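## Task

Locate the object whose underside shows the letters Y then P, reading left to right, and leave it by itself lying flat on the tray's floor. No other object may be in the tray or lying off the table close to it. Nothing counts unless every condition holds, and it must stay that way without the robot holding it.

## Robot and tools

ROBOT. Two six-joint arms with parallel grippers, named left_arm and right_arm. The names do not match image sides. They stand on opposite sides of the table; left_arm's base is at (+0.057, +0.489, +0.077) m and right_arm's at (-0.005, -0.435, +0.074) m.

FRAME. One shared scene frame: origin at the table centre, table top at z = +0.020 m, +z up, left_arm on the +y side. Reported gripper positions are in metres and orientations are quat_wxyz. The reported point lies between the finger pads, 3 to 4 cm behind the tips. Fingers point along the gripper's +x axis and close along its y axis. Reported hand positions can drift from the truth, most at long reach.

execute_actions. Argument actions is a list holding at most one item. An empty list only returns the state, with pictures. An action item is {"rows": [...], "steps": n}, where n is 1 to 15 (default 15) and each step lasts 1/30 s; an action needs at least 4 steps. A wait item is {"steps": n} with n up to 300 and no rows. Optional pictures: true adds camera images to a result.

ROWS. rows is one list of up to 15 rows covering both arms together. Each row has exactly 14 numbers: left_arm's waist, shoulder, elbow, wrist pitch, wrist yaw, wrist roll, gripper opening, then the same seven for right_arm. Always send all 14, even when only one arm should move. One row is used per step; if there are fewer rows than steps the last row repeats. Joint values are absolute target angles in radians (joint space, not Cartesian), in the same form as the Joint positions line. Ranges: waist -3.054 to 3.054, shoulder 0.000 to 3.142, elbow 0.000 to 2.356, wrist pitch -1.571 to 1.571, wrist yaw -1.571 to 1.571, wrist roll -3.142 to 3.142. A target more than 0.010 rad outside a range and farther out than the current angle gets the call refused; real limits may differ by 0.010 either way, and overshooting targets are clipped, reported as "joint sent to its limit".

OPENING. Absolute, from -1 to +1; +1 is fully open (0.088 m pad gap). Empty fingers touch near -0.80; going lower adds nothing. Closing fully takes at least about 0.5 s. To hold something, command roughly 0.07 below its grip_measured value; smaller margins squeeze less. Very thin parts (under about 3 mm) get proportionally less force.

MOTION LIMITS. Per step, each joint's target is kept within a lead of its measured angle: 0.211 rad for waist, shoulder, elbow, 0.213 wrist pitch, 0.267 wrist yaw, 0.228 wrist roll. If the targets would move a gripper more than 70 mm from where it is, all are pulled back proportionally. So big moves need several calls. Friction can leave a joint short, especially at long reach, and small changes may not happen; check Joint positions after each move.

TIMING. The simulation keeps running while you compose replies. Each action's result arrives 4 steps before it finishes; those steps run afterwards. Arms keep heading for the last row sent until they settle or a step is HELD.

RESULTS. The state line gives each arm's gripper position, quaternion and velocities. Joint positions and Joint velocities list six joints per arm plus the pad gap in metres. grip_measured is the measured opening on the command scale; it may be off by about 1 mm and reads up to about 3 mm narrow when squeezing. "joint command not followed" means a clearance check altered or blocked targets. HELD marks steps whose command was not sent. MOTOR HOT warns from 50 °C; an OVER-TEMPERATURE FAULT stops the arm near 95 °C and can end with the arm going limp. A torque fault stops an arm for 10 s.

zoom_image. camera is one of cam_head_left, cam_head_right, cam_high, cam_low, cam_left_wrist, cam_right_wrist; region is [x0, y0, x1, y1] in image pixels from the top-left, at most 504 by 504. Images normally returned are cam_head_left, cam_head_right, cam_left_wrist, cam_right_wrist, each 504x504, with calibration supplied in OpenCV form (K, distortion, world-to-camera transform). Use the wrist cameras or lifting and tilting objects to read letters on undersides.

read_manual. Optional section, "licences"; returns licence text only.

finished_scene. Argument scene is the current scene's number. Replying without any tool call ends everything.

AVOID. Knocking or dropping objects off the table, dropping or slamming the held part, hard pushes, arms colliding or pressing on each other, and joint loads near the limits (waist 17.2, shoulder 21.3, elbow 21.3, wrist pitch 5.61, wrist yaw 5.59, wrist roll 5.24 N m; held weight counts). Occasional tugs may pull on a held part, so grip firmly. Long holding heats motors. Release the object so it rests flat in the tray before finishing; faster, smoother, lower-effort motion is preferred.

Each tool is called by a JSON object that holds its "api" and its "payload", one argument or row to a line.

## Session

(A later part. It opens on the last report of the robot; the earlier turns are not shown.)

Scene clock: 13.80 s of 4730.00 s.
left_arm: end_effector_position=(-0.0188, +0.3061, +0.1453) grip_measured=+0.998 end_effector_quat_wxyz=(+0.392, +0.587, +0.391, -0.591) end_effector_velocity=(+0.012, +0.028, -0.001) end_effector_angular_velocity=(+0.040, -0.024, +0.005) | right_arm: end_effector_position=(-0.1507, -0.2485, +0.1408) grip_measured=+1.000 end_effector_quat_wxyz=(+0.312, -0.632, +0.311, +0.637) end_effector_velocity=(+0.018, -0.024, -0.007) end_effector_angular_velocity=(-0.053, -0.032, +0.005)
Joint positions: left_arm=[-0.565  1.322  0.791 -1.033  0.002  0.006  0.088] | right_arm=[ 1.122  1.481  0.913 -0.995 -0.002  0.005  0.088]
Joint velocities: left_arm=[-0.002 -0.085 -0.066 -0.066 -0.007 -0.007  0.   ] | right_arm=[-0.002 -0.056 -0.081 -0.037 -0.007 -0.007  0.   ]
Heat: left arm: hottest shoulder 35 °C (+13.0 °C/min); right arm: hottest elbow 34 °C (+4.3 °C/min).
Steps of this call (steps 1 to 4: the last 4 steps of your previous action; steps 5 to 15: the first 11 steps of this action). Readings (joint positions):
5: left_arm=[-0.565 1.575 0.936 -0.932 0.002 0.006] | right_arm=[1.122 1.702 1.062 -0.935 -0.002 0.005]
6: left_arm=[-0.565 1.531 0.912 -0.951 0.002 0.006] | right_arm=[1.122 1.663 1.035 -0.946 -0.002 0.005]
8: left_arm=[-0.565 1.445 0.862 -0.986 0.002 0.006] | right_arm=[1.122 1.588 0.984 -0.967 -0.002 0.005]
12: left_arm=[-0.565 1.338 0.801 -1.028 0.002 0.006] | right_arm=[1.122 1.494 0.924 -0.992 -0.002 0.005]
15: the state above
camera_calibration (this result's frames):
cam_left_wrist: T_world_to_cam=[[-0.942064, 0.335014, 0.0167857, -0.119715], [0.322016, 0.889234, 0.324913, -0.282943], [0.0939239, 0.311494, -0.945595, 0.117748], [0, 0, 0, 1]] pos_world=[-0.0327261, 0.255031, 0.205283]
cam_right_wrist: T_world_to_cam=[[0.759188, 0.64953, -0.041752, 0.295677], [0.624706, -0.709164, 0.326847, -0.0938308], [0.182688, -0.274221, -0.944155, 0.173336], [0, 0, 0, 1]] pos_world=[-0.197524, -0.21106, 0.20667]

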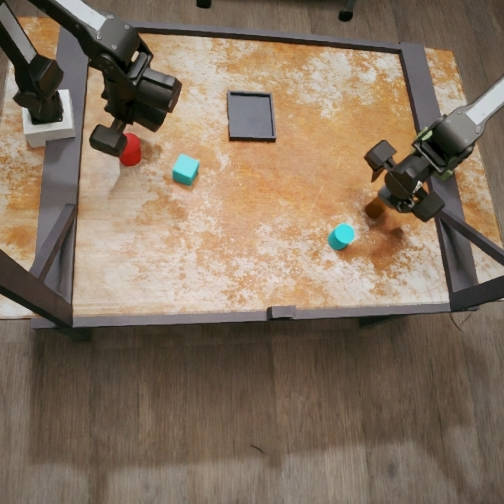

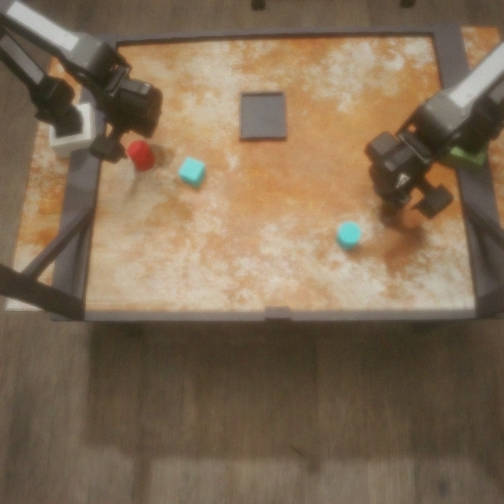

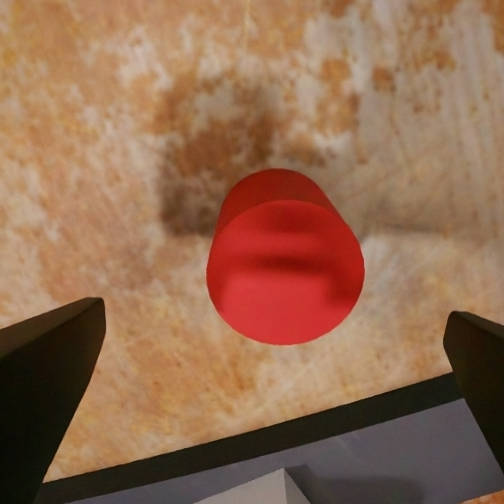

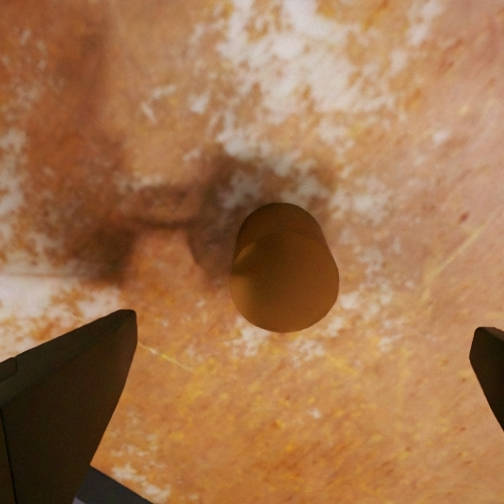

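{"api": "execute_actions", "payload": {
  "actions": [
    {"rows": [[-0.596,1.32,0.785,-1.025,0,0,1.0,1.143,1.482,0.905,-0.985,0,0,1.0],[-0.596,1.332,0.77,-1.0,0,0,1.0,1.143,1.492,0.892,-0.96,0,0,1.0],[-0.596,1.35,0.75,-0.965,0,0,1.0,1.143,1.508,0.873,-0.93,0,0,1.0],[-0.596,1.368,0.73,-0.93,0,0,1.0,1.143,1.525,0.854,-0.897,0,0,1.0],[-0.596,1.386,0.71,-0.895,0,0,1.0,1.143,1.542,0.835,-0.864,0,0,1.0],[-0.596,1.404,0.69,-0.86,0,0,1.0,1.143,1.559,0.816,-0.831,0,0,1.0],[-0.596,1.422,0.67,-0.825,0,0,1.0,1.143,1.576,0.797,-0.798,0,0,1.0],[-0.596,1.44,0.65,-0.79,0,0,1.0,1.143,1.593,0.778,-0.765,0,0,1.0],[-0.596,1.458,0.63,-0.755,0,0,1.0,1.143,1.61,0.76,-0.735,0,0,1.0],[-0.596,1.474,0.612,-0.722,0,0,1.0,1.143,1.626,0.743,-0.705,0,0,1.0],[-0.596,1.488,0.596,-0.695,0,0,1.0,1.143,1.639,0.729,-0.68,0,0,1.0],[-0.596,1.498,0.584,-0.675,0,0,1.0,1.143,1.648,0.719,-0.662,0,0,1.0],[-0.596,1.504,0.577,-0.661,0,0,1.0,1.143,1.654,0.713,-0.651,0,0,1.0]], "steps": 15}
  ]
}}

{"api": "execute_actions", "payload": {
  "actions": [
    {"rows": [[-0.596,1.504,0.577,-0.661,0,0,1.0,1.143,1.654,0.713,-0.651,0,0,1.0],[-0.596,1.504,0.577,-0.661,0,0,1.0,1.143,1.654,0.713,-0.651,0,0,0.6],[-0.596,1.504,0.577,-0.661,0,0,0.6,1.143,1.654,0.713,-0.651,0,0,0.3],[-0.596,1.504,0.577,-0.661,0,0,0.3,1.143,1.654,0.713,-0.651,0,0,0.0],[-0.596,1.504,0.577,-0.661,0,0,0.08,1.143,1.654,0.713,-0.651,0,0,-0.15]], "steps": 15}
  ]
}}

{"api": "execute_actions", "payload": {
  "actions": [
    {"steps": 5}
  ],
  "pictures": true
}}

Scene clock: 15.70 s of 4730.00 s.
left_arm: end_effector_position=(-0.0250, +0.3048, +0.0908) grip_measured=+0.998 end_effector_quat_wxyz=(+0.384, +0.593, +0.383, -0.596) end_effector_velocity=(+0.020, +0.044, -0.208) end_effector_angular_velocity=(+0.155, -0.077, +0.005) | right_arm: end_effector_position=(-0.1552, -0.2493, +0.0863) grip_measured=+1.000 end_effector_quat_wxyz=(+0.307, -0.635, +0.306, +0.640) end_effector_velocity=(+0.036, -0.043, -0.216) end_effector_angular_velocity=(-0.157, -0.136, +0.005)
Joint positions: left_arm=[-0.593  1.443  0.648 -0.772  0.001  0.006  0.088] | right_arm=[ 1.139  1.592  0.778 -0.751 -0.002  0.005  0.088]
Joint velocities: left_arm=[-0.002  0.491 -0.554  0.872 -0.007 -0.007 -0.   ] | right_arm=[-0.002  0.481 -0.525  0.799  0.007 -0.007  0.   ]
Heat: left arm: hottest shoulder 35 °C (+11.5 °C/min); right arm: hottest elbow 34 °C (+3.8 °C/min).
Steps of this call (steps 1 to 4: the last 4 steps of your previous action; steps 5 to 15: the robot went on to your last target; steps 16 to 46: nothing new was sent; steps 47 to 57: the first 11 steps of this action). Readings (joint positions):
47: left_arm=[-0.569 1.315 0.785 -1.037 0.001 0.006] | right_arm=[1.124 1.477 0.907 -0.997 -0.002 0.005]
48: left_arm=[-0.577 1.315 0.784 -1.031 0.001 0.006] | right_arm=[1.129 1.477 0.906 -0.990 -0.002 0.005]
50: left_arm=[-0.587 1.328 0.771 -0.986 0.001 0.006] | right_arm=[1.136 1.484 0.894 -0.949 -0.002 0.005]
54: left_arm=[-0.592 1.391 0.706 -0.868 0.001 0.006] | right_arm=[1.139 1.540 0.834 -0.838 -0.002 0.005]
57: the state above

Scene clock: 16.20 s of 4730.00 s.
left_arm: end_effector_position=(-0.0233, +0.3089, +0.0685) grip_measured=+0.174 end_effector_quat_wxyz=(+0.382, +0.595, +0.384, -0.593) end_effector_velocity=(+0.001, +0.000, +0.001) end_effector_angular_velocity=(-0.001, -0.008, +0.005) | right_arm: end_effector_position=(-0.1527, -0.2523, +0.0645) grip_measured=-0.050 end_effector_quat_wxyz=(+0.306, -0.637, +0.307, +0.637) end_effector_velocity=(+0.001, +0.001, -0.001) end_effector_angular_velocity=(+0.006, -0.004, -0.010)
Joint positions: left_arm=[-0.593  1.496  0.586 -0.665  0.001  0.006  0.048] | right_arm=[ 1.139  1.641  0.723 -0.654 -0.002  0.005  0.037]
Joint velocities: left_arm=[-0.002 -0.002  0.002 -0.007 -0.007 -0.007  0.005] | right_arm=[-0.002  0.002 -0.002  0.007  0.007  0.007 -0.063]
Heat: left arm: hottest shoulder 35 °C (+11.1 °C/min); right arm: hottest elbow 34 °C (+3.7 °C/min).
Steps of this call (steps 1 to 4: the last 4 steps of your previous action; steps 5 to 15: the first 11 steps of this action). Readings (joint positions):
5: left_arm=[-0.593 1.491 0.592 -0.685 0.001 0.006] | right_arm=[1.139 1.638 0.728 -0.672 -0.002 0.005]
6: left_arm=[-0.593 1.493 0.589 -0.678 0.001 0.006] | right_arm=[1.139 1.640 0.725 -0.666 -0.002 0.005]
8: left_arm=[-0.593 1.495 0.588 -0.670 0.001 0.006] | right_arm=[1.139 1.640 0.725 -0.659 -0.002 0.005]
12: left_arm=[-0.593 1.496 0.587 -0.665 0.001 0.006] | right_arm=[1.139 1.640 0.724 -0.655 -0.002 0.005]
15: the state above

Scene clock: 16.37 s of 4730.00 s.
left_arm: end_effector_position=(-0.0233, +0.3089, +0.0685) grip_measured=+0.187 end_effector_quat_wxyz=(+0.382, +0.595, +0.384, -0.593) end_effector_velocity=(+0.002, +0.000, +0.000) end_effector_angular_velocity=(+0.004, -0.010, +0.024) | right_arm: end_effector_position=(-0.1527, -0.2523, +0.0645) grip_measured=-0.055 end_effector_quat_wxyz=(+0.306, -0.637, +0.307, +0.637) end_effector_velocity=(+0.004, -0.003, +0.001) end_effector_angular_velocity=(-0.018, -0.005, -0.015)
Joint positions: left_arm=[-0.593  1.496  0.586 -0.665  0.001  0.006  0.048] | right_arm=[ 1.139  1.641  0.723 -0.654 -0.002  0.005  0.036]
Joint velocities: left_arm=[ 0.002  0.002  0.002 -0.007 -0.007 -0.022  0.   ] | right_arm=[-0.007 -0.007 -0.002 -0.022 -0.007  0.007 -0.   ]
Heat: left arm: hottest shoulder 35 °C (+11.0 °C/min); right arm: hottest elbow 34 °C (+3.7 °C/min).
Kept back: nothing.
Steps of this call (steps 1 to 4: the last 4 steps of your previous action; step 5: the robot went on to your last target). Readings (joint positions):
1: left_arm=[-0.593 1.496 0.586 -0.665 0.001 0.006] | right_arm=[1.139 1.641 0.723 -0.654 -0.002 0.005]
2: left_arm=[-0.593 1.496 0.586 -0.665 0.001 0.006] | right_arm=[1.139 1.641 0.723 -0.654 -0.002 0.005]
4: left_arm=[-0.593 1.496 0.586 -0.665 0.001 0.006] | right_arm=[1.139 1.641 0.723 -0.654 -0.002 0.005]
5: the state above
camera_calibration (this result's frames):
cam_left_wrist: T_world_to_cam=[[-0.932599, 0.360628, 0.0143792, -0.131108], [0.344408, 0.877327, 0.334187, -0.255446], [0.107902, 0.316614, -0.942397, 0.04325], [0, 0, 0, 1]] pos_world=[-0.0389605, 0.257697, 0.12801]
cam_right_wrist: T_world_to_cam=[[0.74814, 0.662228, -0.0417181, 0.298058], [0.635105, -0.696454, 0.334057, -0.0660709], [0.192167, -0.276416, -0.941629, 0.101359], [0, 0, 0, 1]] pos_world=[-0.200505, -0.215381, 0.129949]

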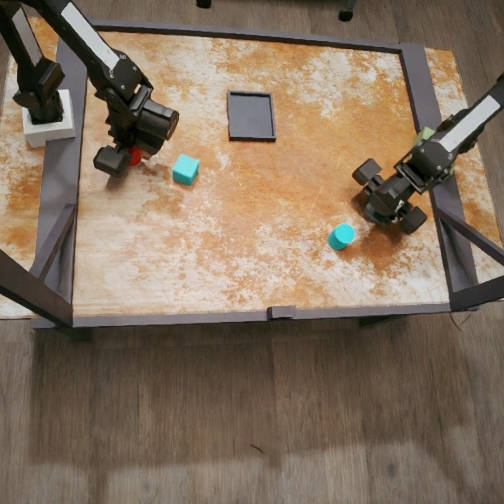

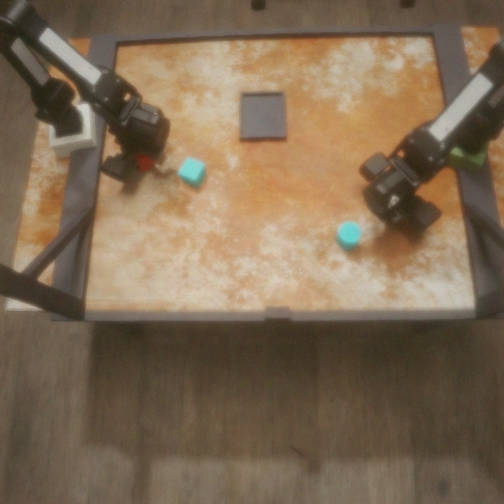

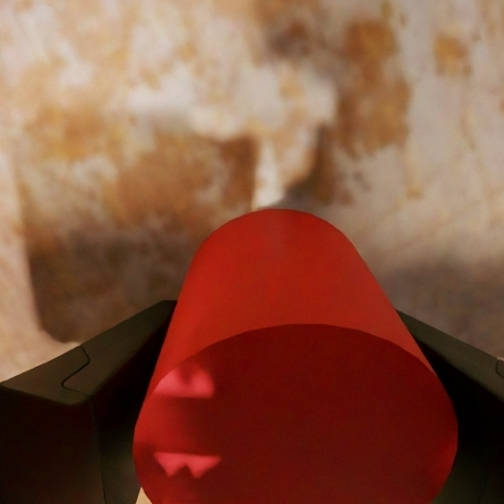

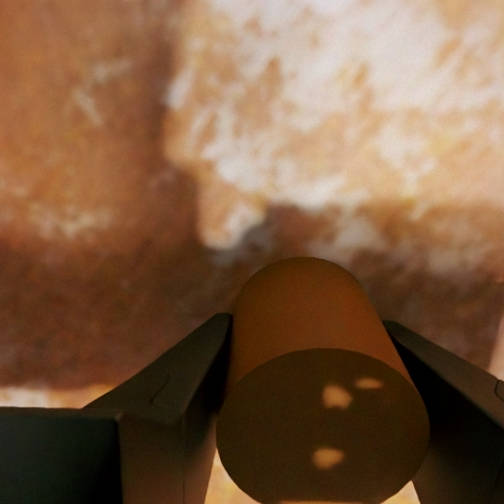

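{"api": "execute_actions", "payload": {
  "actions": [
    {"rows": [[-0.593,1.47,0.60,-0.665,0,0,0.08,1.139,1.61,0.735,-0.654,0,0,-0.15],[-0.593,1.44,0.62,-0.665,0,0,0.08,1.139,1.58,0.75,-0.654,0,0,-0.15],[-0.58,1.41,0.64,-0.665,0,0,0.08,1.10,1.55,0.765,-0.654,0,0,-0.15],[-0.56,1.38,0.66,-0.665,0,0,0.08,1.06,1.52,0.78,-0.654,0,0,-0.15],[-0.54,1.35,0.68,-0.665,0,0,0.08,1.02,1.49,0.80,-0.654,0,0,-0.15],[-0.52,1.32,0.70,-0.655,0,0,0.08,0.98,1.46,0.815,-0.645,0,0,-0.15],[-0.50,1.29,0.72,-0.64,0,0,0.08,0.94,1.43,0.83,-0.63,0,0,-0.15],[-0.48,1.26,0.74,-0.62,0,0,0.08,0.90,1.395,0.845,-0.61,0,0,-0.15],[-0.46,1.23,0.76,-0.59,0,0,0.08,0.86,1.36,0.86,-0.58,0,0,-0.15],[-0.44,1.205,0.78,-0.55,0,0,0.08,0.82,1.325,0.875,-0.545,0,0,-0.15],[-0.42,1.18,0.80,-0.51,0,0,0.08,0.78,1.29,0.89,-0.51,0,0,-0.15],[-0.40,1.155,0.82,-0.47,0,0,0.08,0.74,1.255,0.90,-0.47,0,0,-0.15],[-0.38,1.13,0.84,-0.43,0,0,0.08,0.70,1.22,0.91,-0.43,0,0,-0.15],[-0.36,1.11,0.86,-0.39,0,0,0.08,0.66,1.19,0.92,-0.39,0,0,-0.15],[-0.34,1.09,0.88,-0.35,0,0,0.08,0.62,1.16,0.93,-0.35,0,0,-0.15]], "steps": 15}
  ]
}}

{"api": "execute_actions", "payload": {
  "actions": [
    {"rows": [[-0.32,1.075,0.90,-0.30,0,0,0.08,0.58,1.13,0.94,-0.30,0,0,-0.15],[-0.30,1.06,0.92,-0.25,0,0,0.08,0.54,1.10,0.95,-0.25,0,0,-0.15],[-0.28,1.045,0.94,-0.20,0,0,0.08,0.50,1.075,0.96,-0.20,0,0,-0.15],[-0.265,1.03,0.96,-0.15,0,0,0.08,0.46,1.05,0.97,-0.15,0,0,-0.15],[-0.25,1.02,0.975,-0.10,0,0,0.08,0.43,1.03,0.98,-0.10,0,0,-0.15],[-0.241,1.01,0.99,-0.05,0,0,0.08,0.41,1.015,0.99,-0.05,0,0,-0.15],[-0.241,1.0,1.0,0,0,0,0.08,0.394,1.0,1.0,0,0,0,-0.15]], "steps": 15}
  ],
  "pictures": true
}}

Scene clock: 18.47 s of 4730.00 s.
left_arm: end_effector_position=(-0.0250, +0.2203, +0.1695) grip_measured=+0.187 end_effector_quat_wxyz=(+0.507, +0.419, +0.307, -0.688) end_effector_velocity=(+0.059, -0.360, +0.499) end_effector_angular_velocity=(-2.155, +0.662, +0.569) | right_arm: end_effector_position=(-0.1316, -0.1536, +0.1670) grip_measured=-0.055 end_effector_quat_wxyz=(+0.461, -0.443, +0.289, +0.713) end_effector_velocity=(+0.198, +0.377, +0.486) end_effector_angular_velocity=(+1.898, +0.835, -1.065)
Joint positions: left_arm=[-0.47   1.253  0.741 -0.581  0.001  0.006  0.048] | right_arm=[ 0.882  1.385  0.847 -0.576 -0.002  0.004  0.036]
Joint velocities: left_arm=[ 0.579 -0.813  0.584  0.857  0.007  0.007 -0.   ] | right_arm=[-1.082 -0.945  0.432  0.696  0.007 -0.022 -0.   ]
Heat: left arm: hottest shoulder 35 °C (+9.7 °C/min); right arm: hottest elbow 34 °C (+3.2 °C/min).
Steps of this call (steps 1 to 15: the robot went on to your last target; steps 16 to 52: nothing new was sent; steps 53 to 63: the first 11 steps of this action). Readings (joint positions):
53: left_arm=[-0.593 1.493 0.587 -0.665 0.001 0.006] | right_arm=[1.139 1.638 0.724 -0.654 -0.002 0.005]
54: left_arm=[-0.593 1.485 0.589 -0.665 0.001 0.006] | right_arm=[1.139 1.630 0.725 -0.654 -0.002 0.005]
56: left_arm=[-0.587 1.451 0.603 -0.668 0.001 0.006] | right_arm=[1.122 1.597 0.735 -0.655 -0.002 0.004]
60: left_arm=[-0.528 1.340 0.680 -0.648 0.001 0.006] | right_arm=[0.995 1.482 0.799 -0.636 -0.002 0.004]
63: the state above

Scene clock: 18.97 s of 4730.00 s.
left_arm: end_effector_position=(+0.0307, +0.1458, +0.4442) grip_measured=+0.187 end_effector_quat_wxyz=(+0.679, +0.024, +0.019, -0.734) end_effector_velocity=(+0.040, +0.076, +0.314) end_effector_angular_velocity=(-0.995, +0.084, +0.103) | right_arm: end_effector_position=(+0.0071, -0.0865, +0.4314) grip_measured=-0.055 end_effector_quat_wxyz=(+0.718, -0.032, +0.037, +0.694) end_effector_velocity=(+0.149, -0.120, +0.433) end_effector_angular_velocity=(+1.442, -0.057, -0.434)
Joint positions: left_arm=[-0.25   1.011  0.986 -0.035  0.001  0.006  0.048] | right_arm=[ 0.425  1.03   0.985 -0.053 -0.001  0.004  0.036]
Joint velocities: left_arm=[ 0.095 -0.281  0.271  0.447 -0.007 -0.007  0.   ] | right_arm=[-0.442 -0.481  0.266  0.696 -0.007 -0.007 -0.   ]
Heat: left arm: hottest shoulder 35 °C (+9.5 °C/min); right arm: hottest elbow 34 °C (+3.2 °C/min).
Steps of this call (steps 1 to 4: the last 4 steps of your previous action; steps 5 to 15: the first 11 steps of this action). Readings (joint positions):
5: left_arm=[-0.377 1.139 0.836 -0.413 0.001 0.006] | right_arm=[0.707 1.237 0.901 -0.424 -0.002 0.004]
6: left_arm=[-0.359 1.121 0.853 -0.374 0.001 0.006] | right_arm=[0.673 1.211 0.909 -0.388 -0.002 0.004]
8: left_arm=[-0.325 1.091 0.887 -0.294 0.001 0.006] | right_arm=[0.607 1.164 0.926 -0.315 -0.002 0.004]
12: left_arm=[-0.270 1.042 0.949 -0.119 0.001 0.006] | right_arm=[0.490 1.082 0.958 -0.158 -0.002 0.004]
15: the state above
camera_calibration (this result's frames):
cam_left_wrist: T_world_to_cam=[[-0.994764, 0.0881968, 0.0516389, -0.00232244], [-0.0132674, 0.389548, -0.920911, 0.383047], [-0.101337, -0.916774, -0.386338, 0.382392], [0, 0, 0, 1]] pos_world=[0.0415223, 0.201557, 0.500604]
cam_right_wrist: T_world_to_cam=[[0.99907, 0.0103681, 0.0418619, -0.0102489], [0.0422926, -0.42552, -0.90396, 0.3871], [0.00844075, 0.90489, -0.425563, 0.342801], [0, 0, 0, 1]] pos_world=[-0.00902561, -0.145372, 0.496235]

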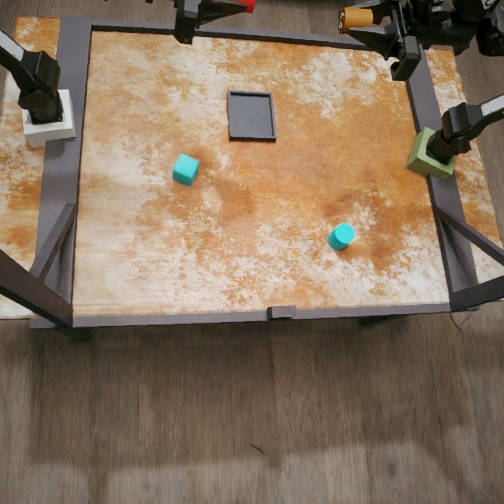

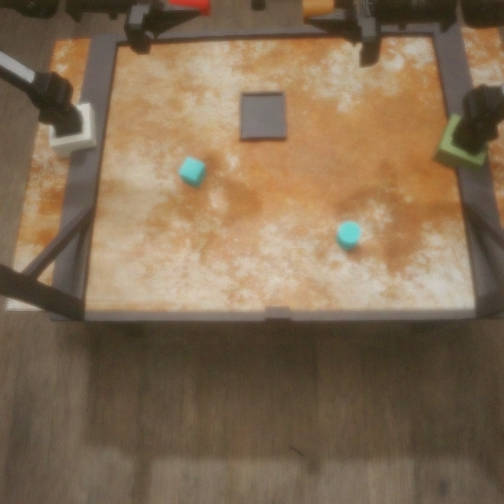

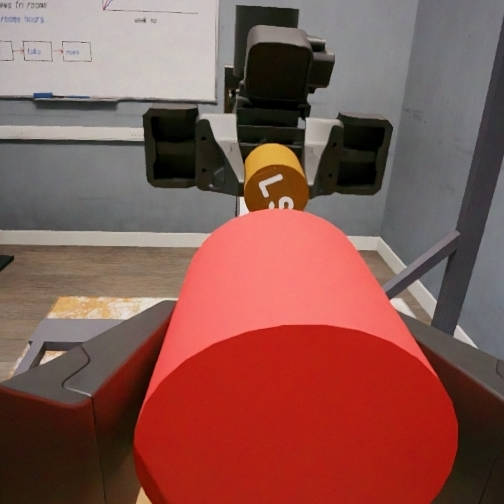

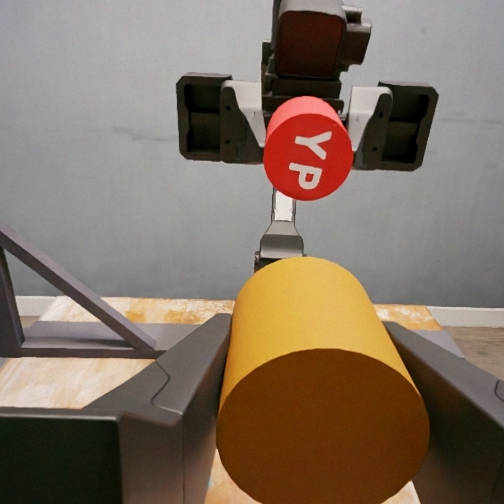

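{"api": "zoom_image", "payload": {
  "camera": "cam_right_wrist",
  "region": [250, 90, 370, 210]
}}

Region (250, 90, 370, 210) of cam_right_wrist's 504x504 image, scaled by 4.200, with more detail than that image has.

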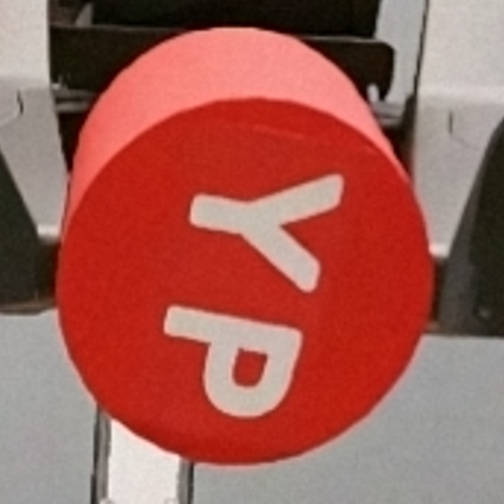

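{"api": "execute_actions", "payload": {
  "actions": [
    {"rows": [[-0.235,1.03,1.02,-0.08,0,0.005,0.08,0.42,1.015,0.99,-0.05,0,0,-0.15],[-0.225,1.06,1.04,-0.16,0,0.01,0.08,0.45,1.03,0.98,-0.10,0,0,-0.15],[-0.215,1.09,1.06,-0.24,0,0.015,0.08,0.48,1.05,0.97,-0.15,0,0,-0.15],[-0.205,1.12,1.08,-0.32,0,0.02,0.08,0.51,1.075,0.96,-0.20,0,0,-0.15],[-0.195,1.15,1.10,-0.40,0,0.025,0.08,0.54,1.10,0.95,-0.25,0,0,-0.15],[-0.185,1.18,1.12,-0.48,0,0.03,0.08,0.57,1.13,0.94,-0.30,0,0,-0.15],[-0.175,1.21,1.14,-0.56,0,0.035,0.08,0.60,1.16,0.93,-0.35,0,0,-0.15],[-0.165,1.24,1.16,-0.64,0,0.04,0.08,0.63,1.19,0.92,-0.39,0,0,-0.15],[-0.155,1.30,1.215,-0.72,0,0.045,0.08,0.66,1.22,0.91,-0.43,0,0,-0.15],[-0.145,1.36,1.27,-0.80,0,0.05,0.08,0.69,1.255,0.90,-0.47,0,0,-0.15],[-0.135,1.42,1.325,-0.83,0,0.055,0.08,0.72,1.29,0.89,-0.51,0,0,-0.15],[-0.125,1.48,1.38,-0.86,0,0.06,0.08,0.75,1.325,0.875,-0.545,0,0,-0.15],[-0.115,1.54,1.435,-0.89,0,0.065,0.08,0.75,1.36,0.86,-0.58,0,0,-0.15],[-0.105,1.60,1.49,-0.92,0,0.07,0.08,0.75,1.395,0.845,-0.61,0,0,-0.15],[-0.102,1.66,1.545,-0.95,0,0.07,0.08,0.75,1.43,0.83,-0.63,0,0,-0.15]], "steps": 15}
  ]
}}

{"api": "execute_actions", "payload": {
  "actions": [
    {"rows": [[-0.102,1.713,1.582,-0.973,0,0.07,0.08,0.75,1.46,0.815,-0.645,0,0,-0.15],[-0.102,1.766,1.619,-0.997,0,0.07,0.08,0.75,1.49,0.80,-0.654,0,0,-0.15],[-0.102,1.819,1.656,-1.02,0,0.07,0.08,0.75,1.52,0.785,-0.654,0,0,-0.15],[-0.102,1.872,1.693,-1.044,0,0.07,0.08,0.75,1.548,0.77,-0.654,0,0,-0.15],[-0.102,1.925,1.73,-1.067,0,0.07,0.08,0.75,1.574,0.756,-0.653,0,0,-0.15],[-0.102,1.978,1.767,-1.09,0,0.07,0.08,0.75,1.597,0.744,-0.652,0,0,-0.15],[-0.102,2.031,1.804,-1.114,0,0.07,0.08,0.75,1.617,0.733,-0.652,0,0,-0.15],[-0.102,2.084,1.841,-1.137,0,0.07,0.08,0.75,1.633,0.724,-0.651,0,0,-0.15],[-0.102,2.137,1.878,-1.161,0,0.07,0.08,0.75,1.644,0.718,-0.651,0,0,-0.15],[-0.102,2.19,1.915,-1.184,0,0.07,0.08,0.75,1.652,0.714,-0.651,0,0,-0.15],[-0.102,2.24,1.95,-1.207,0,0.07,0.08,0.75,1.652,0.714,-0.651,0,0,-0.15],[-0.102,2.28,1.98,-1.225,0,0.07,0.08,0.75,1.652,0.714,-0.651,0,0,-0.15],[-0.102,2.315,2.005,-1.238,0,0.07,0.08,0.75,1.652,0.714,-0.651,0,0,-0.15],[-0.102,2.34,2.022,-1.247,0,0.07,0.08,0.75,1.652,0.714,-0.651,0,0,-0.15],[-0.102,2.35,2.03,-1.251,0,0.07,0.08,0.75,1.652,0.714,-0.651,0,0,-0.15]], "steps": 15}
  ]
}}

{"api": "execute_actions", "payload": {
  "actions": [
    {"steps": 12}
  ],
  "pictures": true
}}

Scene clock: 21.10 s of 4730.00 s.
left_arm: end_effector_position=(+0.0612, +0.1252, +0.3306) grip_measured=+0.187 end_effector_quat_wxyz=(+0.663, +0.254, +0.232, -0.665) end_effector_velocity=(+0.108, -0.116, -0.258) end_effector_angular_velocity=(+1.942, -0.089, +0.206) | right_arm: end_effector_position=(-0.0569, -0.0873, +0.3053) grip_measured=-0.055 end_effector_quat_wxyz=(+0.626, -0.215, +0.188, +0.726) end_effector_velocity=(-0.249, -0.090, -0.547) end_effector_angular_velocity=(-2.008, -0.290, +0.737)
Joint positions: left_arm=[-0.162  1.293  1.202 -0.611  0.001  0.037  0.048] | right_arm=[ 0.609  1.169  0.945 -0.355  0.001  0.004  0.036]
Joint velocities: left_arm=[ 0.291  1.512  1.336 -1.766 -0.007  0.139 -0.   ] | right_arm=[ 0.735  0.764 -0.247 -1.018 -0.007  0.007 -0.   ]
Heat: left arm: hottest shoulder 35 °C (+8.5 °C/min); right arm: hottest elbow 34 °C (+2.8 °C/min).
Steps of this call (steps 1 to 4: the last 4 steps of your previous action; steps 5 to 30: the robot went on to your last target; steps 31 to 53: nothing new was sent; steps 54 to 64: the first 11 steps of this action). Readings (joint positions):
54: left_arm=[-0.243 1.002 1.001 -0.016 0.001 0.006] | right_arm=[0.400 0.998 1.004 -0.008 -0.001 0.004]
55: left_arm=[-0.240 1.010 1.012 -0.054 0.001 0.006] | right_arm=[0.408 1.000 1.004 -0.029 0.000 0.004]
57: left_arm=[-0.228 1.046 1.044 -0.163 0.001 0.006] | right_arm=[0.446 1.014 1.001 -0.097 0.001 0.004]
61: left_arm=[-0.191 1.163 1.107 -0.415 0.001 0.023] | right_arm=[0.537 1.093 0.972 -0.248 0.001 0.004]
64: the state above

Scene clock: 21.60 s of 4730.00 s.
left_arm: end_effector_position=(+0.0877, +0.0452, +0.1917) grip_measured=+0.187 end_effector_quat_wxyz=(+0.547, +0.455, +0.452, -0.538) end_effector_velocity=(+0.010, -0.107, -0.375) end_effector_angular_velocity=(+1.139, +0.058, +0.009) | right_arm: end_effector_position=(-0.0725, -0.2041, +0.0698) grip_measured=-0.055 end_effector_quat_wxyz=(+0.432, -0.557, +0.418, +0.574) end_effector_velocity=(+0.033, -0.122, -0.123) end_effector_angular_velocity=(-0.586, -0.164, +0.015)
Joint positions: left_arm=[-0.104  2.101  1.856 -1.146  0.     0.063  0.048] | right_arm=[ 0.745  1.622  0.73  -0.648  0.001  0.004  0.036]
Joint velocities: left_arm=[-0.002  1.551  1.062 -0.652 -0.022 -0.007 -0.   ] | right_arm=[ 0.007  0.354 -0.217 -0.037 -0.007 -0.007  0.   ]
Heat: left arm: hottest shoulder 35 °C (+8.3 °C/min); right arm: hottest elbow 34 °C (+2.8 °C/min).
Steps of this call (steps 1 to 4: the last 4 steps of your previous action; steps 5 to 15: the first 11 steps of this action). Readings (joint positions):
5: left_arm=[-0.116 1.567 1.460 -0.874 0.000 0.058] | right_arm=[0.704 1.311 0.893 -0.517 0.001 0.004]
6: left_arm=[-0.111 1.622 1.507 -0.907 0.000 0.060] | right_arm=[0.713 1.344 0.879 -0.544 0.001 0.004]
8: left_arm=[-0.106 1.728 1.593 -0.970 0.000 0.061] | right_arm=[0.727 1.415 0.846 -0.586 0.001 0.004]
12: left_arm=[-0.104 1.942 1.746 -1.074 0.000 0.063] | right_arm=[0.742 1.561 0.768 -0.635 0.001 0.004]
15: the state above

Scene clock: 22.00 s of 4730.00 s.
left_arm: end_effector_position=(+0.0885, +0.0347, +0.1307) grip_measured=+0.187 end_effector_quat_wxyz=(+0.502, +0.498, +0.501, -0.499) end_effector_velocity=(+0.000, -0.037, +0.036) end_effector_angular_velocity=(-0.153, -0.018, +0.000) | right_arm: end_effector_position=(-0.0715, -0.2085, +0.0648) grip_measured=-0.055 end_effector_quat_wxyz=(+0.426, -0.564, +0.423, +0.567) end_effector_velocity=(+0.002, -0.002, +0.000) end_effector_angular_velocity=(-0.005, -0.009, -0.010)
Joint positions: left_arm=[-0.104  2.34   2.017 -1.246  0.     0.064  0.048] | right_arm=[ 0.746  1.639  0.723 -0.649  0.001  0.004  0.036]
Joint velocities: left_arm=[-0.007  0.002  0.149  0.007 -0.007 -0.007  0.   ] | right_arm=[-0.002 -0.002 -0.002 -0.007  0.007  0.007 -0.   ]
Heat: left arm: hottest shoulder 35 °C (+8.2 °C/min); right arm: hottest elbow 34 °C (+2.7 °C/min).
Kept back: nothing.
Steps of this call (steps 1 to 4: the last 4 steps of your previous action; steps 5 to 12: the robot went on to your last target). Readings (joint positions):
1: left_arm=[-0.104 2.151 1.890 -1.168 0.000 0.064] | right_arm=[0.745 1.631 0.725 -0.649 0.001 0.004]
2: left_arm=[-0.104 2.198 1.921 -1.187 0.000 0.064] | right_arm=[0.746 1.635 0.723 -0.649 0.001 0.004]
4: left_arm=[-0.104 2.274 1.968 -1.216 0.000 0.064] | right_arm=[0.746 1.637 0.723 -0.649 0.001 0.004]
8: left_arm=[-0.104 2.337 1.998 -1.243 0.000 0.064] | right_arm=[0.746 1.638 0.723 -0.649 0.001 0.004]
12: the state above
camera_calibration (this result's frames):
cam_left_wrist: T_world_to_cam=[[-0.998002, -0.0615767, 0.0141799, 0.0915415], [-0.0535053, 0.942894, 0.328768, -0.0405309], [-0.0336146, 0.327353, -0.944304, 0.189074], [0, 0, 0, 1]] pos_world=[0.0955456, -0.0180406, 0.190571]
cam_right_wrist: T_world_to_cam=[[0.944451, 0.326316, -0.0391167, 0.152118], [0.320629, -0.888706, 0.327718, -0.149377], [0.0721764, -0.322055, -0.943966, 0.0802581], [0, 0, 0, 1]] pos_world=[-0.101566, -0.156543, 0.130665]

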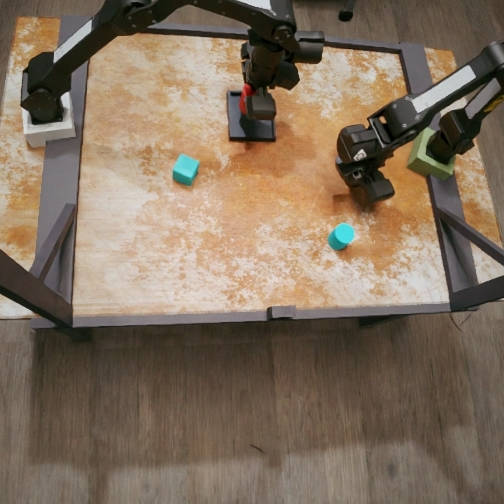

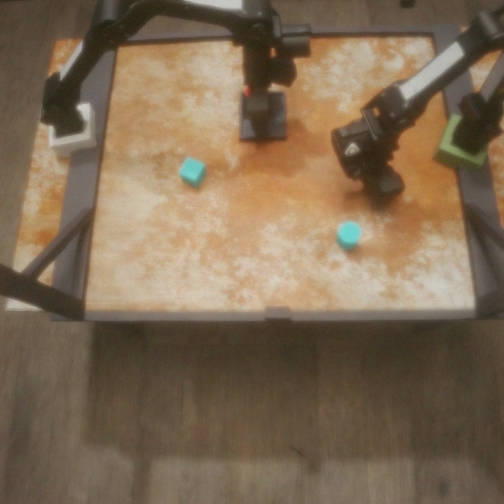

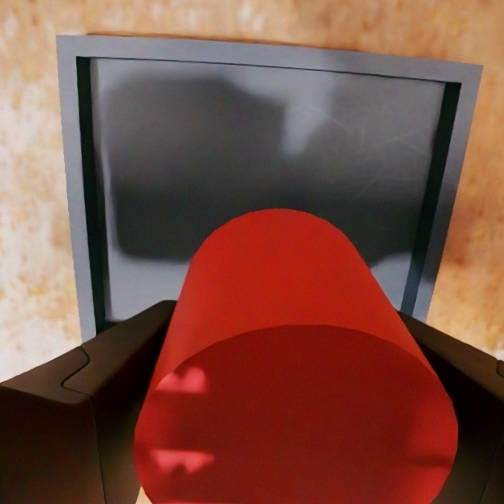

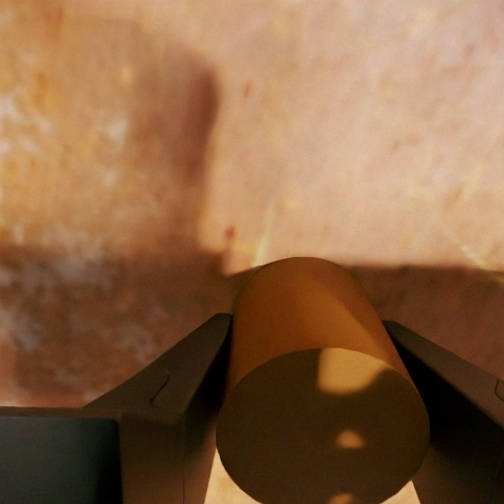

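{"api": "execute_actions", "payload": {
  "actions": [
    {"rows": [[-0.099,2.35,2.025,-1.24,0,0.07,0.08,0.746,1.639,0.723,-0.649,0,0.004,0.0],[-0.099,2.36,2.02,-1.228,0,0.07,0.08,0.746,1.639,0.723,-0.649,0,0.004,0.15],[-0.099,2.37,2.012,-1.214,0,0.07,0.08,0.746,1.639,0.723,-0.649,0,0.004,0.3],[-0.099,2.38,2.004,-1.20,0,0.07,0.08,0.746,1.639,0.723,-0.649,0,0.004,0.4],[-0.099,2.39,1.996,-1.186,0,0.07,0.08,0.746,1.639,0.723,-0.649,0,0.004,0.4],[-0.099,2.40,1.988,-1.172,0,0.07,0.08,0.746,1.62,0.735,-0.675,0,0.004,0.4],[-0.099,2.408,1.981,-1.158,0,0.07,0.08,0.746,1.60,0.755,-0.71,0,0.004,0.4],[-0.099,2.415,1.975,-1.146,0,0.07,0.08,0.746,1.58,0.775,-0.75,0,0.004,0.4],[-0.099,2.421,1.97,-1.136,0,0.07,0.08,0.746,1.56,0.795,-0.79,0,0.004,0.4],[-0.099,2.426,1.965,-1.128,0,0.07,0.08,0.746,1.54,0.815,-0.83,0,0.004,0.4],[-0.099,2.43,1.961,-1.121,0,0.07,0.08,0.746,1.52,0.835,-0.87,0,0.004,0.4],[-0.099,2.433,1.958,-1.115,0,0.07,0.08,0.746,1.50,0.855,-0.91,0,0.004,0.4],[-0.099,2.433,1.958,-1.115,0,0.07,0.08,0.746,1.48,0.875,-0.95,0,0.004,0.4],[-0.099,2.433,1.958,-1.115,0,0.07,0.08,0.746,1.46,0.89,-0.98,0,0.004,0.4],[-0.099,2.433,1.958,-1.115,0,0.07,0.08,0.746,1.45,0.90,-1.0,0,0.004,0.4]], "steps": 15}
  ]
}}

{"api": "execute_actions", "payload": {
  "actions": [
    {"steps": 10}
  ],
  "pictures": true
}}

Scene clock: 28.83 s of 4730.00 s.
left_arm: end_effector_position=(+0.0905, +0.0254, +0.0955) grip_measured=+0.187 end_effector_quat_wxyz=(+0.504, +0.496, +0.500, -0.500) end_effector_velocity=(-0.002, +0.024, -0.170) end_effector_angular_velocity=(+0.232, +0.009, +0.005) | right_arm: end_effector_position=(-0.0708, -0.2108, +0.0902) grip_measured=+0.379 end_effector_quat_wxyz=(+0.423, -0.569, +0.427, +0.562) end_effector_velocity=(-0.014, +0.036, +0.251) end_effector_angular_velocity=(+0.165, +0.071, +0.005)
Joint positions: left_arm=[-0.101  2.401  1.984 -1.146  0.     0.064  0.048] | right_arm=[ 0.746  1.577  0.781 -0.786  0.001  0.004  0.058]
Joint velocities: left_arm=[-0.002  0.266 -0.208  0.242 -0.007 -0.007 -0.   ] | right_arm=[-0.002 -0.589  0.579 -0.989 -0.022 -0.007  0.011]
Heat: left arm: hottest shoulder 39 °C (+14.6 °C/min); right arm: hottest elbow 34 °C (+2.1 °C/min).
Steps of this call (steps 1 to 30: the robot went on to your last target; steps 31 to 90: nothing new was sent; then 3.47 s passed at rest; steps 91 to 101: the first 11 steps of this action). Readings (joint positions):
91: left_arm=[-0.104 2.340 2.023 -1.249 0.000 0.064] | right_arm=[0.746 1.639 0.723 -0.649 0.001 0.004]
92: left_arm=[-0.104 2.340 2.023 -1.246 0.000 0.064] | right_arm=[0.746 1.639 0.723 -0.649 0.001 0.004]
94: left_arm=[-0.103 2.346 2.023 -1.227 0.000 0.064] | right_arm=[0.746 1.639 0.723 -0.649 0.001 0.004]
98: left_arm=[-0.102 2.373 2.005 -1.177 0.000 0.064] | right_arm=[0.746 1.625 0.736 -0.694 0.001 0.004]
101: the state above

Scene clock: 29.17 s of 4730.00 s.
left_arm: end_effector_position=(+0.0906, +0.0237, +0.0860) grip_measured=+0.187 end_effector_quat_wxyz=(+0.504, +0.496, +0.500, -0.500) end_effector_velocity=(-0.000, +0.003, -0.001) end_effector_angular_velocity=(+0.013, -0.006, +0.020) | right_arm: end_effector_position=(-0.0709, -0.2106, +0.1424) grip_measured=+0.397 end_effector_quat_wxyz=(+0.430, -0.559, +0.420, +0.572) end_effector_velocity=(+0.008, -0.030, -0.002) end_effector_angular_velocity=(-0.140, -0.034, +0.005)
Joint positions: left_arm=[-0.101  2.415  1.971 -1.118  0.001  0.064  0.048] | right_arm=[ 0.746  1.454  0.895 -0.988  0.001  0.004  0.058]
Joint velocities: left_arm=[-0.002 -0.002 -0.007 -0.007 -0.007 -0.022 -0.   ] | right_arm=[-0.002  0.002 -0.002 -0.139 -0.007 -0.007  0.   ]
Heat: left arm: hottest shoulder 39 °C (+14.4 °C/min); right arm: hottest elbow 34 °C (+2.1 °C/min).
Kept back: nothing.
Steps of this call (steps 1 to 4: the last 4 steps of your previous action; steps 5 to 10: the robot went on to your last target). Readings (joint positions):
1: left_arm=[-0.101 2.409 1.977 -1.138 0.000 0.064] | right_arm=[0.746 1.557 0.802 -0.821 0.001 0.004]
2: left_arm=[-0.101 2.415 1.974 -1.135 0.001 0.064] | right_arm=[0.746 1.536 0.823 -0.857 0.001 0.004]
4: left_arm=[-0.101 2.415 1.973 -1.122 0.001 0.064] | right_arm=[0.746 1.495 0.860 -0.923 0.001 0.004]
8: left_arm=[-0.101 2.415 1.972 -1.118 0.001 0.064] | right_arm=[0.746 1.455 0.894 -0.979 0.001 0.004]
10: the state above
camera_calibration (this result's frames):
cam_left_wrist: T_world_to_cam=[[-0.997811, -0.0645159, 0.0145092, 0.0936448], [-0.056426, 0.945087, 0.321911, -0.0145809], [-0.0344809, 0.320387, -0.946659, 0.150944], [0, 0, 0, 1]] pos_world=[0.0978217, -0.0285387, 0.146228]
cam_right_wrist: T_world_to_cam=[[0.944267, 0.32694, -0.0383337, 0.155259], [0.322145, -0.893855, 0.311843, -0.175573], [0.0676891, -0.306812, -0.94936, 0.156371], [0, 0, 0, 1]] pos_world=[-0.10063, -0.15972, 0.209156]

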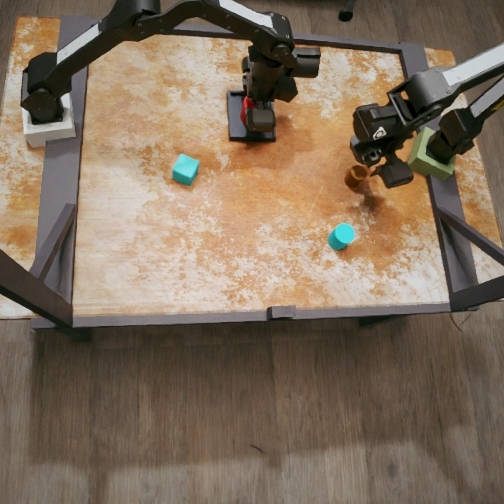

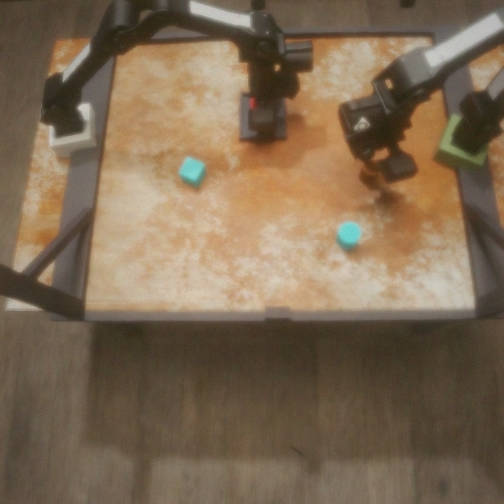

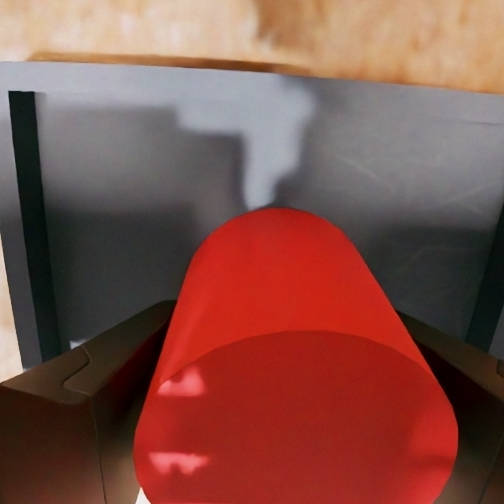

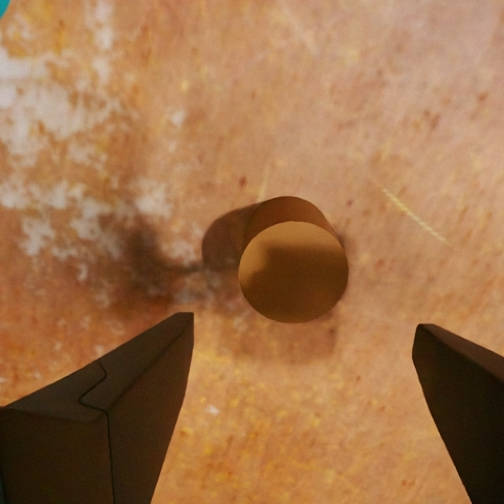

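{"api": "execute_actions", "payload": {
  "actions": [
    {"rows": [[-0.099,2.438,1.957,-1.115,0,0.07,0.08,0.746,1.45,0.90,-1.0,0,0.004,0.4],[-0.099,2.443,1.956,-1.113,0,0.07,0.08,0.746,1.45,0.90,-1.0,0,0.004,0.4],[-0.099,2.447,1.955,-1.11,0,0.07,0.08,0.746,1.45,0.90,-1.0,0,0.004,0.4],[-0.099,2.45,1.955,-1.11,0,0.07,0.08,0.746,1.45,0.90,-1.0,0,0.004,0.4]], "steps": 14}
  ],
  "pictures": true
}}

Scene clock: 29.70 s of 4730.00 s.
left_arm: end_effector_position=(+0.0906, +0.0240, +0.0841) grip_measured=+0.187 end_effector_quat_wxyz=(+0.503, +0.497, +0.501, -0.499) end_effector_velocity=(-0.000, +0.002, -0.002) end_effector_angular_velocity=(+0.013, -0.006, +0.005) | right_arm: end_effector_position=(-0.0704, -0.2124, +0.1423) grip_measured=+0.397 end_effector_quat_wxyz=(+0.428, -0.561, +0.422, +0.569) end_effector_velocity=(+0.000, -0.002, -0.000) end_effector_angular_velocity=(-0.009, +0.005, +0.020)
Joint positions: left_arm=[-0.101  2.419  1.971 -1.116  0.001  0.064  0.048] | right_arm=[ 0.746  1.454  0.895 -0.997  0.001  0.004  0.058]
Joint velocities: left_arm=[-0.002  0.002 -0.002 -0.007 -0.007 -0.007 -0.   ] | right_arm=[-0.002 -0.002 -0.002 -0.007 -0.007 -0.022 -0.   ]
Heat: left arm: hottest shoulder 39 °C (+14.1 °C/min); right arm: hottest elbow 35 °C (+4.0 °C/min).
Steps of this call (steps 1 to 6: the robot went on to your last target; steps 7 to 16: the first 10 steps of this action). Readings (joint positions):
7: left_arm=[-0.101 2.415 1.971 -1.117 0.001 0.064] | right_arm=[0.746 1.454 0.895 -0.996 0.001 0.004]
8: left_arm=[-0.101 2.417 1.971 -1.117 0.001 0.064] | right_arm=[0.746 1.454 0.895 -0.996 0.001 0.004]
10: left_arm=[-0.101 2.419 1.971 -1.116 0.001 0.064] | right_arm=[0.746 1.454 0.895 -0.997 0.001 0.004]
14: left_arm=[-0.101 2.419 1.971 -1.116 0.001 0.064] | right_arm=[0.746 1.454 0.895 -0.997 0.001 0.004]
16: the state above
camera_calibration (this result's frames):
cam_left_wrist: T_world_to_cam=[[-0.997808, -0.0645656, 0.014534, 0.0936687], [-0.0563463, 0.943979, 0.325159, -0.0145277], [-0.0347139, 0.323627, -0.945548, 0.148902], [0, 0, 0, 1]] pos_world=[0.0978137, -0.0284271, 0.144156]
cam_right_wrist: T_world_to_cam=[[0.944363, 0.326615, -0.0387443, 0.155343], [0.321362, -0.891195, 0.320152, -0.17805], [0.0700379, -0.314791, -0.946573, 0.153811], [0, 0, 0, 1]] pos_world=[-0.100255, -0.160996, 0.208615]

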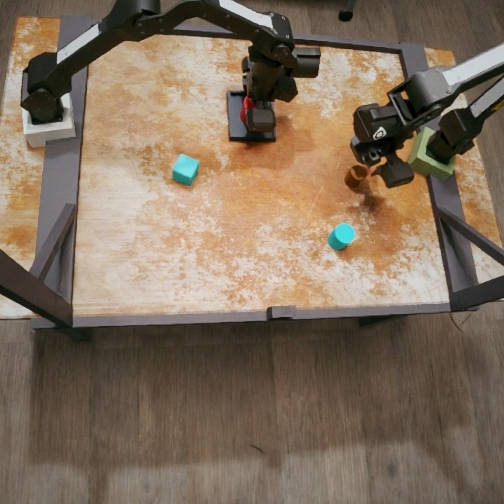

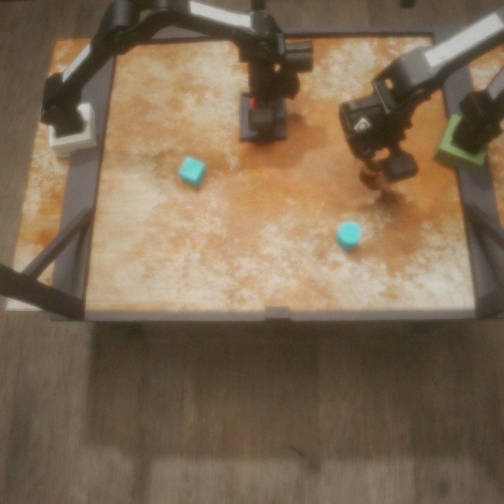

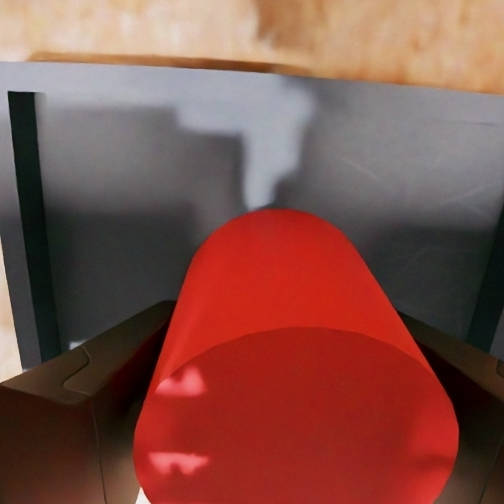

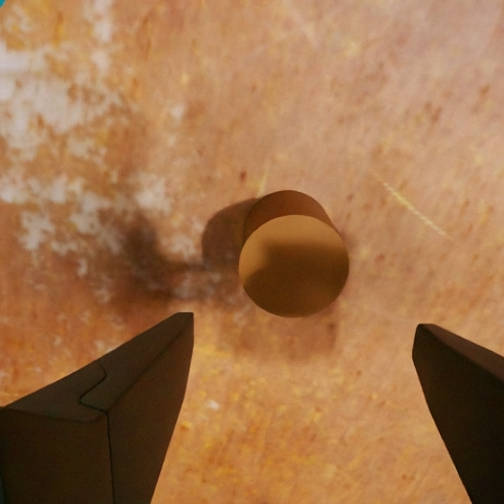

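{"api": "execute_actions", "payload": {
  "actions": [
    {"rows": [[-0.101,2.43,1.971,-1.116,0,0.064,0.2,0.746,1.45,0.90,-1.0,0,0.004,0.4],[-0.101,2.422,1.971,-1.116,0,0.064,0.3,0.746,1.45,0.90,-1.0,0,0.004,0.4],[-0.101,2.422,1.971,-1.116,0,0.064,0.4,0.746,1.45,0.90,-1.0,0,0.004,0.4],[-0.101,2.422,1.971,-1.116,0,0.064,0.5,0.746,1.45,0.90,-1.0,0,0.004,0.4],[-0.101,2.422,1.971,-1.116,0,0.064,0.58,0.746,1.45,0.90,-1.0,0,0.004,0.4],[-0.101,2.422,1.971,-1.116,0,0.064,0.58,0.746,1.45,0.90,-1.0,0,0.004,0.4],[-0.101,2.415,1.985,-1.135,0,0.064,0.58,0.746,1.45,0.90,-1.0,0,0.004,0.4],[-0.101,2.405,2.0,-1.16,0,0.064,0.58,0.746,1.45,0.90,-1.0,0,0.004,0.4],[-0.101,2.393,2.015,-1.188,0,0.064,0.58,0.746,1.45,0.90,-1.0,0,0.004,0.4],[-0.101,2.38,2.03,-1.216,0,0.064,0.58,0.746,1.45,0.90,-1.0,0,0.004,0.4],[-0.101,2.365,2.045,-1.245,0,0.064,0.58,0.746,1.45,0.90,-1.0,0,0.004,0.4],[-0.101,2.35,2.058,-1.272,0,0.064,0.58,0.746,1.45,0.90,-1.0,0,0.004,0.4],[-0.101,2.33,2.066,-1.297,0,0.064,0.58,0.746,1.45,0.90,-1.0,0,0.004,0.4],[-0.101,2.31,2.07,-1.32,0,0.064,0.58,0.746,1.45,0.90,-1.0,0,0.004,0.4],[-0.101,2.285,2.07,-1.34,0,0.064,0.58,0.746,1.45,0.90,-1.0,0,0.004,0.4]], "steps": 15}
  ]
}}

{"api": "execute_actions", "payload": {
  "actions": [
    {"rows": [[-0.101,2.23,2.05,-1.355,0,0.064,0.58,0.746,1.45,0.90,-1.0,0,0.004,0.4],[-0.09,2.16,2.01,-1.36,0,0.064,0.58,0.746,1.45,0.90,-1.0,0,0.004,0.4],[-0.07,2.09,1.96,-1.36,0,0.064,0.58,0.746,1.45,0.90,-1.0,0,0.004,0.4],[-0.05,2.02,1.91,-1.36,0,0.064,0.58,0.746,1.45,0.90,-1.0,0,0.004,0.4],[-0.03,1.95,1.86,-1.36,0,0.064,0.58,0.746,1.45,0.90,-1.0,0,0.004,0.4],[-0.01,1.88,1.80,-1.36,0,0.064,0.58,0.746,1.45,0.90,-1.0,0,0.004,0.4],[0.0,1.81,1.74,-1.36,0,0.064,0.58,0.746,1.45,0.90,-1.0,0,0.004,0.4],[0.0,1.75,1.68,-1.36,0,0.064,0.58,0.746,1.45,0.90,-1.0,0,0.004,0.4],[0.0,1.70,1.63,-1.36,0,0.064,0.58,0.746,1.45,0.90,-1.0,0,0.004,0.4],[0.0,1.66,1.59,-1.36,0,0.064,0.58,0.746,1.45,0.90,-1.0,0,0.004,0.4]], "steps": 15}
  ],
  "pictures": true
}}

Scene clock: 30.90 s of 4730.00 s.
left_arm: end_effector_position=(+0.0901, +0.0305, +0.0958) grip_measured=+0.555 end_effector_quat_wxyz=(+0.495, +0.504, +0.509, -0.492) end_effector_velocity=(-0.002, +0.056, +0.155) end_effector_angular_velocity=(+0.212, +0.008, +0.010) | right_arm: end_effector_position=(-0.0704, -0.2124, +0.1423) grip_measured=+0.397 end_effector_quat_wxyz=(+0.428, -0.561, +0.422, +0.569) end_effector_velocity=(+0.002, -0.002, -0.000) end_effector_angular_velocity=(-0.005, -0.009, +0.019)
Joint positions: left_arm=[-0.101  2.411  2.002 -1.188  0.001  0.064  0.066] | right_arm=[ 0.746  1.454  0.895 -0.997  0.001  0.004  0.058]
Joint velocities: left_arm=[ 0.002 -0.168  0.315 -0.696 -0.007 -0.007  0.012] | right_arm=[-0.002 -0.002 -0.002 -0.007  0.007 -0.022 -0.   ]
Heat: left arm: hottest shoulder 40 °C (+15.5 °C/min); right arm: hottest elbow 35 °C (+3.9 °C/min).
Steps of this call (steps 1 to 4: the last 4 steps of your previous action; steps 5 to 15: the robot went on to your last target; steps 16 to 25: nothing new was sent; steps 26 to 36: the first 11 steps of this action). Readings (joint positions):
26: left_arm=[-0.101 2.419 1.971 -1.116 0.001 0.064] | right_arm=[0.746 1.454 0.895 -0.997 0.001 0.004]
27: left_arm=[-0.101 2.419 1.971 -1.116 0.001 0.064] | right_arm=[0.746 1.454 0.895 -0.997 0.001 0.004]
29: left_arm=[-0.101 2.419 1.971 -1.116 0.001 0.064] | right_arm=[0.746 1.454 0.895 -0.997 0.001 0.004]
33: left_arm=[-0.101 2.419 1.974 -1.129 0.001 0.064] | right_arm=[0.746 1.454 0.895 -0.997 0.001 0.004]
36: the state above

Scene clock: 31.40 s of 4730.00 s.
left_arm: end_effector_position=(+0.1192, +0.1478, +0.2636) grip_measured=+0.576 end_effector_quat_wxyz=(+0.563, +0.442, +0.491, -0.497) end_effector_velocity=(-0.029, +0.341, +0.181) end_effector_angular_velocity=(-0.237, -0.049, +0.099) | right_arm: end_effector_position=(-0.0704, -0.2124, +0.1423) grip_measured=+0.397 end_effector_quat_wxyz=(+0.428, -0.561, +0.422, +0.569) end_effector_velocity=(-0.001, +0.001, +0.001) end_effector_angular_velocity=(+0.010, +0.011, -0.010)
Joint positions: left_arm=[ 0.005  1.761  1.683 -1.365 -0.003  0.064  0.067] | right_arm=[ 0.746  1.454  0.895 -0.997  0.001  0.004  0.058]
Joint velocities: left_arm=[ 0.09  -1.453 -1.043 -0.168 -0.007 -0.007 -0.   ] | right_arm=[-0.002 -0.007 -0.002  0.007 -0.007  0.007  0.   ]
Heat: left arm: hottest shoulder 40 °C (+15.3 °C/min); right arm: hottest elbow 35 °C (+3.8 °C/min).
Steps of this call (steps 1 to 4: the last 4 steps of your previous action; steps 5 to 15: the first 11 steps of this action). Readings (joint positions):
5: left_arm=[-0.101 2.331 2.041 -1.300 0.001 0.064] | right_arm=[0.746 1.454 0.895 -0.997 0.001 0.004]
6: left_arm=[-0.101 2.295 2.036 -1.317 0.001 0.064] | right_arm=[0.746 1.454 0.895 -0.997 0.001 0.004]
8: left_arm=[-0.093 2.195 1.992 -1.333 0.001 0.064] | right_arm=[0.746 1.454 0.895 -0.997 0.001 0.004]
12: left_arm=[-0.029 1.940 1.825 -1.349 0.001 0.064] | right_arm=[0.746 1.454 0.895 -0.997 0.001 0.004]
15: the state above
camera_calibration (this result's frames):
cam_left_wrist: T_world_to_cam=[[-0.985513, -0.169271, 0.0105201, 0.142671], [-0.163455, 0.964535, 0.207256, -0.147327], [-0.0452294, 0.202534, -0.97823, 0.307296], [0, 0, 0, 1]] pos_world=[0.130422, 0.104014, 0.32964]
cam_right_wrist: T_world_to_cam=[[0.944363, 0.326615, -0.0387443, 0.155343], [0.321362, -0.891195, 0.320152, -0.17805], [0.0700379, -0.314791, -0.946573, 0.153811], [0, 0, 0, 1]] pos_world=[-0.100255, -0.160996, 0.208615]

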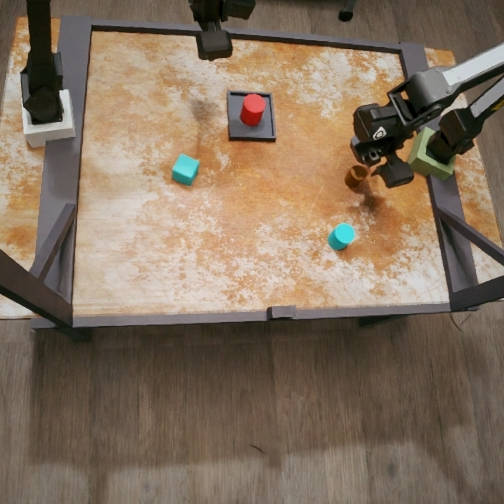

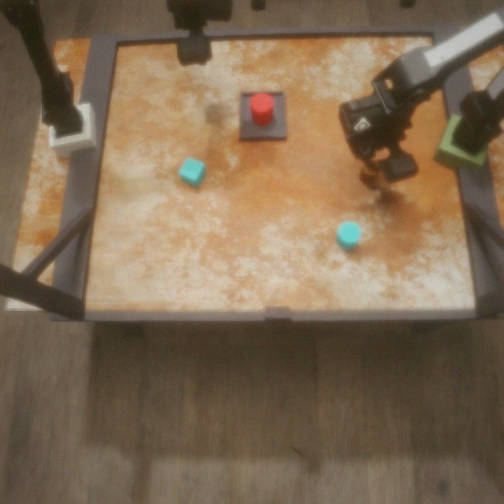

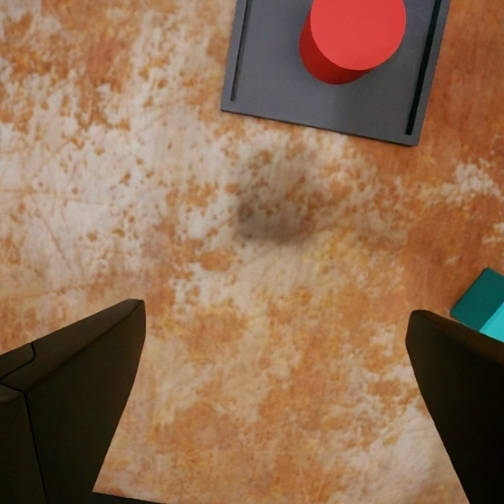

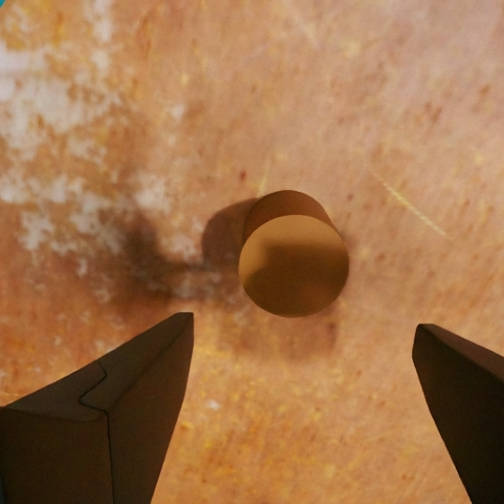

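The red cylinder is standing upright in the centre of the tray, and the other objects are on the table.

{"api": "finished_scene", "payload": {
  "scene": 2
}}

The scene is finished: the task was done.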